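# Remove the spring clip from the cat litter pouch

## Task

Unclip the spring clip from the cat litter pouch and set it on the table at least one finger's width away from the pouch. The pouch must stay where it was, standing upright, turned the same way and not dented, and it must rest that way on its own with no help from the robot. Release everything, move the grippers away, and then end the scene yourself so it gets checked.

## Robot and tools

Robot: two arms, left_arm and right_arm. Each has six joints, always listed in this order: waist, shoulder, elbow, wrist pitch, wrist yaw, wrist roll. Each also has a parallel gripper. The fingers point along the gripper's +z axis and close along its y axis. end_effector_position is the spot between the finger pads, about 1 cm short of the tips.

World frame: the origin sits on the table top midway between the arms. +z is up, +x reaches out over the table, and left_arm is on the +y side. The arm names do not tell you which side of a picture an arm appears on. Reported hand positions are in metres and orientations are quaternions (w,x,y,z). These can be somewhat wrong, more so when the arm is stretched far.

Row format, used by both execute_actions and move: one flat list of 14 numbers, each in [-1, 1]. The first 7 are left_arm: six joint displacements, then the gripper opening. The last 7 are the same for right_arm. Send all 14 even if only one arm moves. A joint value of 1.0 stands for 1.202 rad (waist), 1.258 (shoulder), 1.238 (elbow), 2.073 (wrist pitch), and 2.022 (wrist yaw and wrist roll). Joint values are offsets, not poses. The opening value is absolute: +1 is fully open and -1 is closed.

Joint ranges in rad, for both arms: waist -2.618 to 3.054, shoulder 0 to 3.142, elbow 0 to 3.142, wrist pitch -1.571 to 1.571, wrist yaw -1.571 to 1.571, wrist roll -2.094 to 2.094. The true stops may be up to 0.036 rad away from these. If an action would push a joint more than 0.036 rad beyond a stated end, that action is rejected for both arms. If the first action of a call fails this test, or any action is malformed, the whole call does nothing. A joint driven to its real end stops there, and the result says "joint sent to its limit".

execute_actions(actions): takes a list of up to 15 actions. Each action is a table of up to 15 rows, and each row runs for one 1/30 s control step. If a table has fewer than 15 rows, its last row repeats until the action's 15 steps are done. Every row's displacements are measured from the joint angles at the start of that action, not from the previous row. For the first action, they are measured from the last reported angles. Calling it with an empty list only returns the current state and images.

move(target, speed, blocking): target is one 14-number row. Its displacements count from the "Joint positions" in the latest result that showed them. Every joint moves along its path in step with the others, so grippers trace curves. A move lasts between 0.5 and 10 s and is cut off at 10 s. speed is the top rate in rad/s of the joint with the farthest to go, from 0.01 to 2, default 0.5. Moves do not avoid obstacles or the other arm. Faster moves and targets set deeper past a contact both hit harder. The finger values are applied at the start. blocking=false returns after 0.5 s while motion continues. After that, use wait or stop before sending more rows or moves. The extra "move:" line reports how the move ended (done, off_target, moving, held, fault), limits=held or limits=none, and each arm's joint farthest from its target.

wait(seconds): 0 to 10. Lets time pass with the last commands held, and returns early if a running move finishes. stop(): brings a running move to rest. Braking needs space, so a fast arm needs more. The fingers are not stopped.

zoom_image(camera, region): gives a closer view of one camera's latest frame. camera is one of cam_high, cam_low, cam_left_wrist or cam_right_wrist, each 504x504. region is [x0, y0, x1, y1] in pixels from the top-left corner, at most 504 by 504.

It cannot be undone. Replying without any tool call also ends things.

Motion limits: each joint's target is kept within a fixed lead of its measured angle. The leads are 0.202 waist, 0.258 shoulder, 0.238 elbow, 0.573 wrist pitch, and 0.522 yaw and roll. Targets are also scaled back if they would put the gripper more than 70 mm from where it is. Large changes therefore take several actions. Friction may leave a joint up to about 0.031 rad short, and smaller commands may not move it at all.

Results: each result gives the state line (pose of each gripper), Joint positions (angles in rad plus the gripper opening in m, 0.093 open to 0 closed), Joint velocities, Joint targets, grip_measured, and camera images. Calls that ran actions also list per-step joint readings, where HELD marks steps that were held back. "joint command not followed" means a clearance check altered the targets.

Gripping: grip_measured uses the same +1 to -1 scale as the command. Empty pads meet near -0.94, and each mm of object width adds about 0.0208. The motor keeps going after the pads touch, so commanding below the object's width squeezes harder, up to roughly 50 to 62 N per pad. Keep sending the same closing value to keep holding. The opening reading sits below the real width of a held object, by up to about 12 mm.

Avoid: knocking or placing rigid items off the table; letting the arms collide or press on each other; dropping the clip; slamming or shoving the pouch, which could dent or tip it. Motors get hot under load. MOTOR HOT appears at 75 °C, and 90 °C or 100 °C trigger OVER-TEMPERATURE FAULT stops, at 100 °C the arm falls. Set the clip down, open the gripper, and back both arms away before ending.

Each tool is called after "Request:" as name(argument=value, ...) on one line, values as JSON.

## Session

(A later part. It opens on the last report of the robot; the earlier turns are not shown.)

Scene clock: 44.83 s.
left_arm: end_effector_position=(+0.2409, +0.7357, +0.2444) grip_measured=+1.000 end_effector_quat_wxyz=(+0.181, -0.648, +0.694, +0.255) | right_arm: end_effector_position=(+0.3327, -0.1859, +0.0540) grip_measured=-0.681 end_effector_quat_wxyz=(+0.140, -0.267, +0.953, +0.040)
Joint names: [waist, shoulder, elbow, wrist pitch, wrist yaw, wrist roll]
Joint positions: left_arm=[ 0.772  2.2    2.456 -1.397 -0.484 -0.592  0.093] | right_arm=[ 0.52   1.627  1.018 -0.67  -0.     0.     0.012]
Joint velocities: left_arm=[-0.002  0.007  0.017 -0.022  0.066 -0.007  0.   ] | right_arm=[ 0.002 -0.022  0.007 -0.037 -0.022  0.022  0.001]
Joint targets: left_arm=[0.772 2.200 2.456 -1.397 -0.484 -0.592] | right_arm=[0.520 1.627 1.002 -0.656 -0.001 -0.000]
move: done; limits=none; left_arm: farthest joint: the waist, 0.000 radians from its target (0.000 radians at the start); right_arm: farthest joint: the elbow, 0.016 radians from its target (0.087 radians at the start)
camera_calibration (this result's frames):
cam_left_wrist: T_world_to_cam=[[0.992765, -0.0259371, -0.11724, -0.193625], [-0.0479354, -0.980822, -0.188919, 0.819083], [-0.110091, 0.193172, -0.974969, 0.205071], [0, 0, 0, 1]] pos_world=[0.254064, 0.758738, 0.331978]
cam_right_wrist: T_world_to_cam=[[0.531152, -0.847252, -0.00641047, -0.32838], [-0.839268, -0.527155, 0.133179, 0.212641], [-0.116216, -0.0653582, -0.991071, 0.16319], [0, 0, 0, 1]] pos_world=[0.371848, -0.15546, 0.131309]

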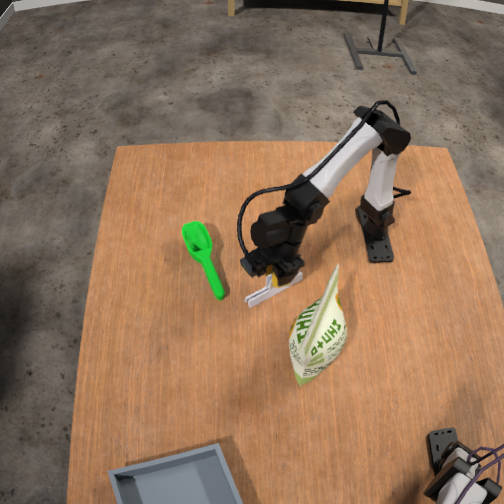

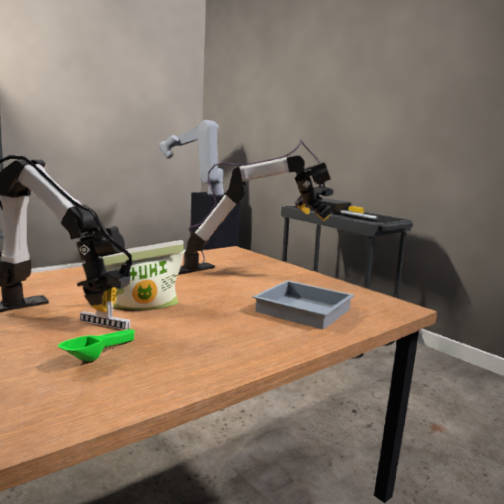

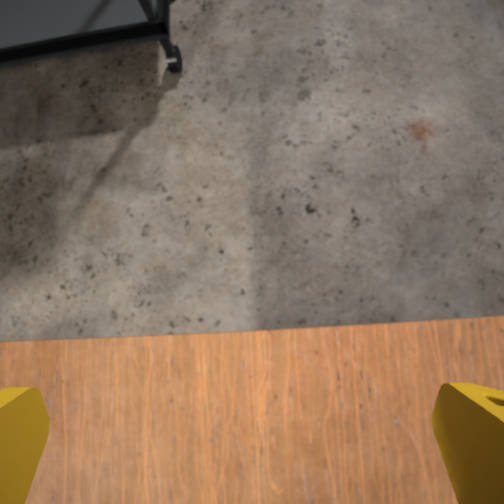

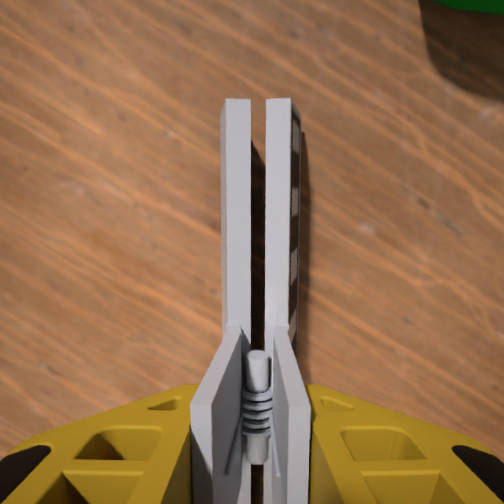

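Request:
execute_actions(actions=[[[0,0,0,0,0,0,1,0,0,-0.0135,0.0070,0,0,-0.70],[0,0,0,0,0,0,1,0,0,-0.0150,0.0078,0,0,-0.70],[0,0,0,0,0,0,1,0,0,-0.0170,0.0089,0,0,-0.70],[0,0,0,0,0,0,1,0,0,-0.0192,0.0101,0,0,-0.70],[0,0,0,0,0,0,1,0,0,-0.0214,0.0113,0,0,-0.70],[0,0,0,0,0,0,1,0,0,-0.0236,0.0125,0,0,-0.70],[0,0,0,0,0,0,1,0,0,-0.0258,0.0137,0,0,-0.70],[0,0,0,0,0,0,1,0,0,-0.0280,0.0149,0,0,-0.70],[0,0,0,0,0,0,1,0,0,-0.0302,0.0161,0,0,-0.70],[0,0,0,0,0,0,1,0,0,-0.0322,0.0172,0,0,-0.70],[0,0,0,0,0,0,1,0,0,-0.0340,0.0181,0,0,-0.70],[0,0,0,0,0,0,1,0,0,-0.0353,0.0188,0,0,-0.70],[0,0,0,0,0,0,1,0,0,-0.0363,0.0193,0,0,-0.70],[0,0,0,0,0,0,1,0,0,-0.0363,0.0193,0,0,-0.70],[0,0,0,0,0,0,1,0,0,-0.0363,0.0193,0,0,-0.70]]])

Scene clock: 46.93 s.
left_arm: end_effector_position=(+0.2409, +0.7357, +0.2444) grip_measured=+1.000 end_effector_quat_wxyz=(+0.181, -0.648, +0.694, +0.255) | right_arm: end_effector_position=(+0.3322, -0.1862, +0.0508) grip_measured=-0.681 end_effector_quat_wxyz=(+0.142, -0.267, +0.952, +0.040)
Joint names: [waist, shoulder, elbow, wrist pitch, wrist yaw, wrist roll]
Joint positions: left_arm=[ 0.772  2.2    2.456 -1.397 -0.484 -0.592  0.093] | right_arm=[ 0.52   1.627  1.003 -0.651 -0.     0.     0.012]
Joint velocities: left_arm=[ 0.002 -0.012  0.007 -0.022 -0.037  0.007  0.   ] | right_arm=[ 0.002 -0.007 -0.007  0.037  0.007  0.051 -0.001]
Joint targets: left_arm=[0.772 2.200 2.456 -1.397 -0.484 -0.592] | right_arm=[0.520 1.627 0.973 -0.630 -0.000 0.000]
Step readings (joint positions):
0: left_arm=[0.772 2.200 2.456 -1.397 -0.484 -0.592] | right_arm=[0.520 1.627 1.018 -0.670 -0.000 0.000]
1: left_arm=[0.772 2.200 2.456 -1.397 -0.484 -0.592] | right_arm=[0.520 1.627 1.018 -0.669 -0.000 0.000]
2: left_arm=[0.772 2.200 2.456 -1.397 -0.484 -0.592] | right_arm=[0.520 1.627 1.018 -0.669 -0.000 0.000]
4: left_arm=[0.772 2.200 2.456 -1.397 -0.484 -0.592] | right_arm=[0.520 1.627 1.018 -0.668 -0.000 0.000]
8: left_arm=[0.772 2.200 2.456 -1.397 -0.484 -0.592] | right_arm=[0.520 1.627 1.007 -0.658 -0.000 0.000]
15: Joint positions above
camera_calibration (this result's frames):
cam_left_wrist: T_world_to_cam=[[0.992765, -0.0259371, -0.11724, -0.193625], [-0.0479354, -0.980822, -0.188919, 0.819083], [-0.110091, 0.193172, -0.974969, 0.205071], [0, 0, 0, 1]] pos_world=[0.254064, 0.758738, 0.331978]
cam_right_wrist: T_world_to_cam=[[0.531171, -0.847241, -0.00636635, -0.328399], [-0.839654, -0.527389, 0.129776, 0.212754], [-0.113309, -0.0635877, -0.991523, 0.159279], [0, 0, 0, 1]] pos_world=[0.371124, -0.155901, 0.128228]

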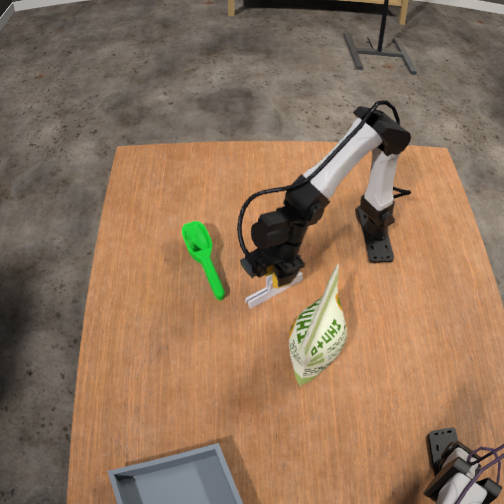

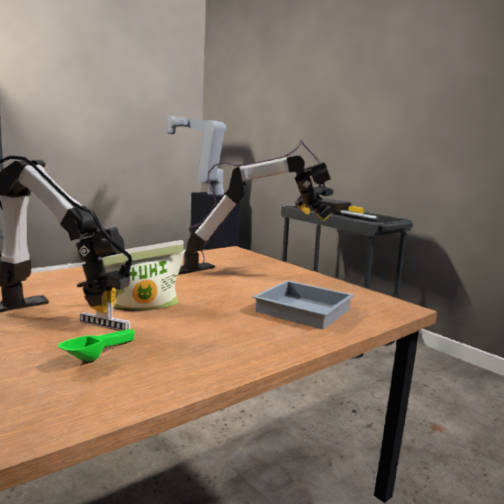

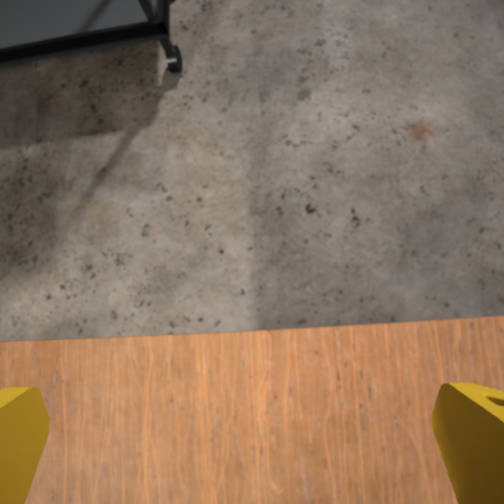

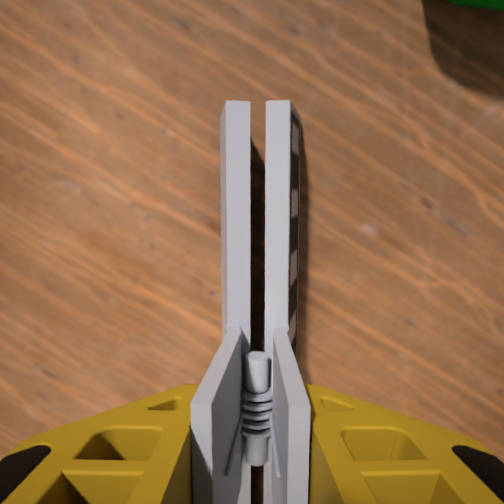

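Request:
execute_actions(actions=[[[0,0,0,0,0,0,1,0,0,0,0,0,0,-0.67],[0,0,0,0,0,0,1,0,0,0,0,0,0,-0.65],[0,0,0,0,0,0,1,0,0,0,0,0,0,-0.63],[0,0,0,0,0,0,1,0,0,0,0,0,0,-0.605],[0,0,0,0,0,0,1,0,0,0,0,0,0,-0.58],[0,0,0,0,0,0,1,0,0,0,0,0,0,-0.555],[0,0,0,0,0,0,1,0,0,0,0,0,0,-0.53],[0,0,0,0,0,0,1,0,0,0,0,0,0,-0.505],[0,0,0,0,0,0,1,0,0,0,0,0,0,-0.48],[0,0,0,0,0,0,1,0,0,0,0,0,0,-0.455],[0,0,0,0,0,0,1,0,0,0,0,0,0,-0.43],[0,0,0,0,0,0,1,0,0,0,0,0,0,-0.405],[0,0,0,0,0,0,1,0,0,0,0,0,0,-0.38],[0,0,0,0,0,0,1,0,0,0,0,0,0,-0.355],[0,0,0,0,0,0,1,0,0,0,0,0,0,-0.33]],[[0,0,0,0,0,0,1,0,0,0,0,0,0,-0.305],[0,0,0,0,0,0,1,0,0,0,0,0,0,-0.28],[0,0,0,0,0,0,1,0,0,0,0,0,0,-0.255],[0,0,0,0,0,0,1,0,0,0,0,0,0,-0.23],[0,0,0,0,0,0,1,0,0,0,0,0,0,-0.20],[0,0,0,0,0,0,1,0,0,0,0,0,0,-0.16],[0,0,0,0,0,0,1,0,0,0,0,0,0,-0.11],[0,0,0,0,0,0,1,0,0,0,0,0,0,-0.05],[0,0,0,0,0,0,1,0,0,0,0,0,0,0.02],[0,0,0,0,0,0,1,0,0,0,0,0,0,0.09],[0,0,0,0,0,0,1,0,0,0,0,0,0,0.16],[0,0,0,0,0,0,1,0,0,0,0,0,0,0.22],[0,0,0,0,0,0,1,0,0,0,0,0,0,0.27],[0,0,0,0,0,0,1,0,0,0,0,0,0,0.30],[0,0,0,0,0,0,1,0,0,0,0,0,0,0.30]]])

Scene clock: 48.77 s.
left_arm: end_effector_position=(+0.2409, +0.7357, +0.2444) grip_measured=+1.000 end_effector_quat_wxyz=(+0.181, -0.648, +0.694, +0.255) | right_arm: end_effector_position=(+0.3317, -0.1853, +0.0508) grip_measured=+0.294 end_effector_quat_wxyz=(+0.141, -0.267, +0.952, +0.043)
Joint names: [waist, shoulder, elbow, wrist pitch, wrist yaw, wrist roll]
Joint positions: left_arm=[ 0.772  2.2    2.456 -1.397 -0.484 -0.592  0.093] | right_arm=[ 0.52   1.627  1.003 -0.651 -0.006  0.001  0.059]
Joint velocities: left_arm=[ 0.017  0.017 -0.007 -0.022  0.066 -0.051  0.   ] | right_arm=[-0.017 -0.022  0.007  0.051 -0.095 -0.066  0.008]
Joint targets: left_arm=[0.772 2.200 2.456 -1.397 -0.484 -0.592] | right_arm=[0.520 1.627 1.003 -0.651 -0.007 0.001]
Step readings (joint positions; steps 1 to 15: 1st action; 16 to 30: 2nd action):
0: left_arm=[0.772 2.200 2.456 -1.397 -0.484 -0.592] | right_arm=[0.520 1.627 1.003 -0.651 -0.000 0.000]
1: left_arm=[0.772 2.200 2.456 -1.397 -0.484 -0.592] | right_arm=[0.520 1.627 1.003 -0.652 -0.000 0.000]
2: left_arm=[0.772 2.200 2.456 -1.397 -0.484 -0.592] | right_arm=[0.520 1.627 1.003 -0.652 -0.000 0.000]
4: left_arm=[0.772 2.200 2.456 -1.397 -0.484 -0.592] | right_arm=[0.520 1.627 1.003 -0.652 -0.000 0.000]
8: left_arm=[0.772 2.200 2.456 -1.397 -0.484 -0.592] | right_arm=[0.520 1.627 1.003 -0.651 -0.005 0.000]
15: left_arm=[0.772 2.200 2.456 -1.397 -0.484 -0.592] | right_arm=[0.520 1.627 1.003 -0.651 -0.006 0.001]
16: left_arm=[0.772 2.200 2.456 -1.397 -0.484 -0.592] | right_arm=[0.520 1.627 1.003 -0.651 -0.006 0.001]
17: left_arm=[0.772 2.200 2.456 -1.397 -0.484 -0.592] | right_arm=[0.520 1.627 1.003 -0.651 -0.006 0.001]
19: left_arm=[0.772 2.200 2.456 -1.397 -0.484 -0.592] | right_arm=[0.520 1.627 1.003 -0.651 -0.006 0.001]
23: left_arm=[0.772 2.200 2.456 -1.397 -0.484 -0.592] | right_arm=[0.520 1.627 1.003 -0.651 -0.006 0.001]
30: Joint positions above
camera_calibration (this result's frames):
cam_left_wrist: T_world_to_cam=[[0.992765, -0.0259371, -0.11724, -0.193625], [-0.0479354, -0.980822, -0.188919, 0.819083], [-0.110091, 0.193172, -0.974969, 0.205071], [0, 0, 0, 1]] pos_world=[0.254064, 0.758738, 0.331978]
cam_right_wrist: T_world_to_cam=[[0.532338, -0.846442, -0.0123157, -0.327309], [-0.838506, -0.529234, 0.12969, 0.212048], [-0.116293, -0.0587122, -0.991478, 0.161169], [0, 0, 0, 1]] pos_world=[0.370785, -0.155362, 0.128264]

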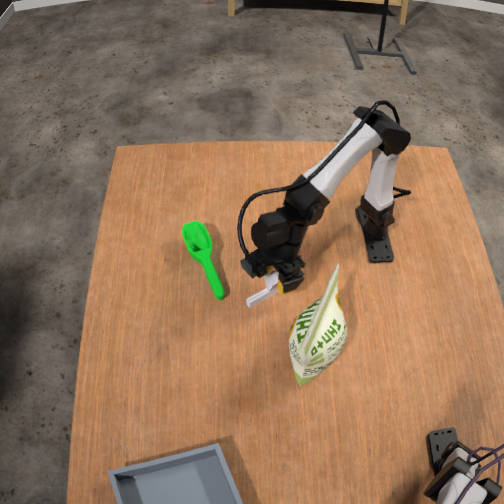

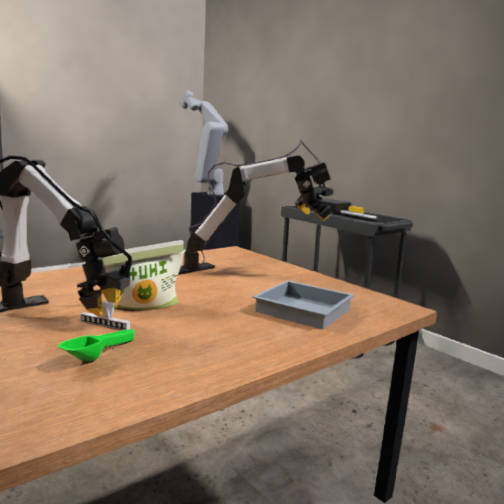

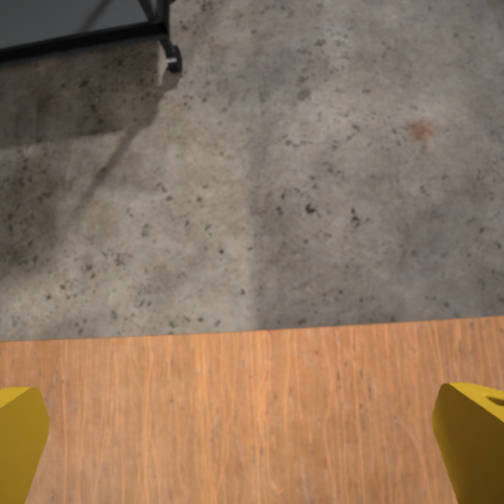

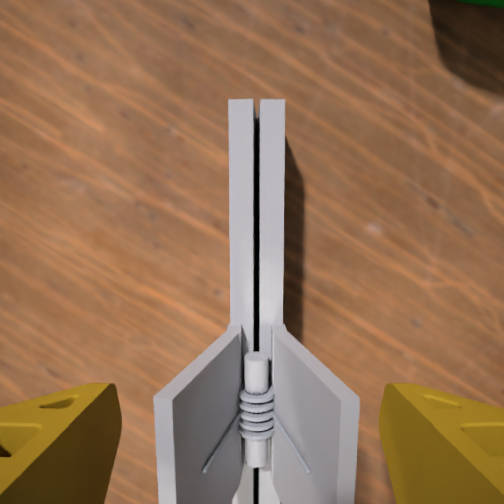

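Request:
move(target=[0,0,0,0,0,0,1.0, -0.08,0.0,0.4847,-0.2894,0.0,0.0,0.6], speed=0.9)

Scene clock: 50.80 s.
left_arm: end_effector_position=(+0.2409, +0.7357, +0.2444) grip_measured=+1.000 end_effector_quat_wxyz=(+0.181, -0.648, +0.694, +0.255) | right_arm: end_effector_position=(+0.3570, -0.2055, +0.1957) grip_measured=+0.598 end_effector_quat_wxyz=(+0.141, -0.226, +0.963, +0.036)
Joint names: [waist, shoulder, elbow, wrist pitch, wrist yaw, wrist roll]
Joint positions: left_arm=[ 0.772  2.2    2.456 -1.397 -0.484 -0.592  0.093] | right_arm=[ 0.434  1.627  1.589 -1.241 -0.006  0.001  0.074]
Joint velocities: left_arm=[-0.022 -0.012  0.012 -0.022  0.007 -0.022  0.   ] | right_arm=[-0.017  0.017  0.012  0.037 -0.022 -0.007 -0.001]
Joint targets: left_arm=[0.772 2.200 2.456 -1.397 -0.484 -0.592] | right_arm=[0.424 1.627 1.603 -1.251 -0.006 0.001]
move: done; limits=none; left_arm: farthest joint: the waist, 0.000 radians from its target (0.000 radians at the start); right_arm: farthest joint: the elbow, 0.014 radians from its target (0.600 radians at the start)
camera_calibration (this result's frames):
cam_left_wrist: T_world_to_cam=[[0.992765, -0.0259371, -0.11724, -0.193625], [-0.0479354, -0.980822, -0.188919, 0.819083], [-0.110091, 0.193172, -0.974969, 0.205071], [0, 0, 0, 1]] pos_world=[0.254064, 0.758738, 0.331978]
cam_right_wrist: T_world_to_cam=[[0.4571, -0.88933, -0.0123646, -0.338031], [-0.880732, -0.454531, 0.133093, 0.233591], [-0.123984, -0.0499469, -0.991026, 0.311103], [0, 0, 0, 1]] pos_world=[0.398817, -0.178908, 0.273043]

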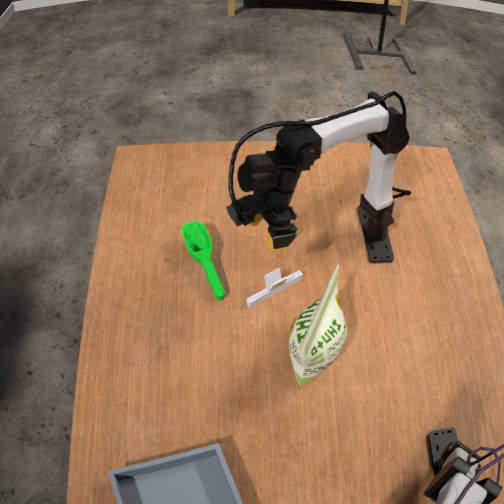

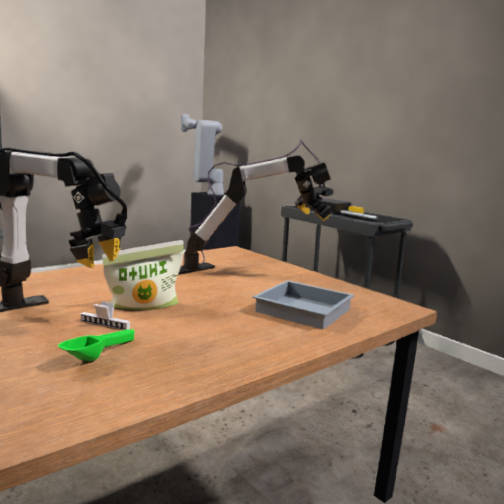

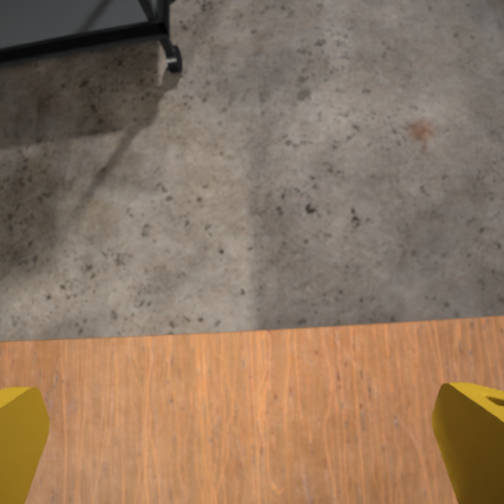

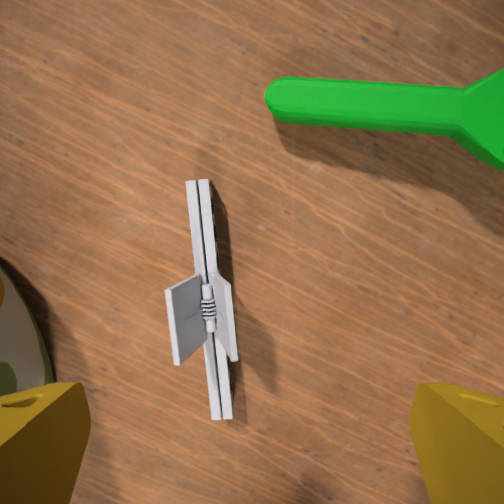

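The clip is standing on the table well clear of the pouch, the pouch looks unchanged, and the arm is clear.

Request:
finished_scene(scene=2)

The scene is finished: the task was done.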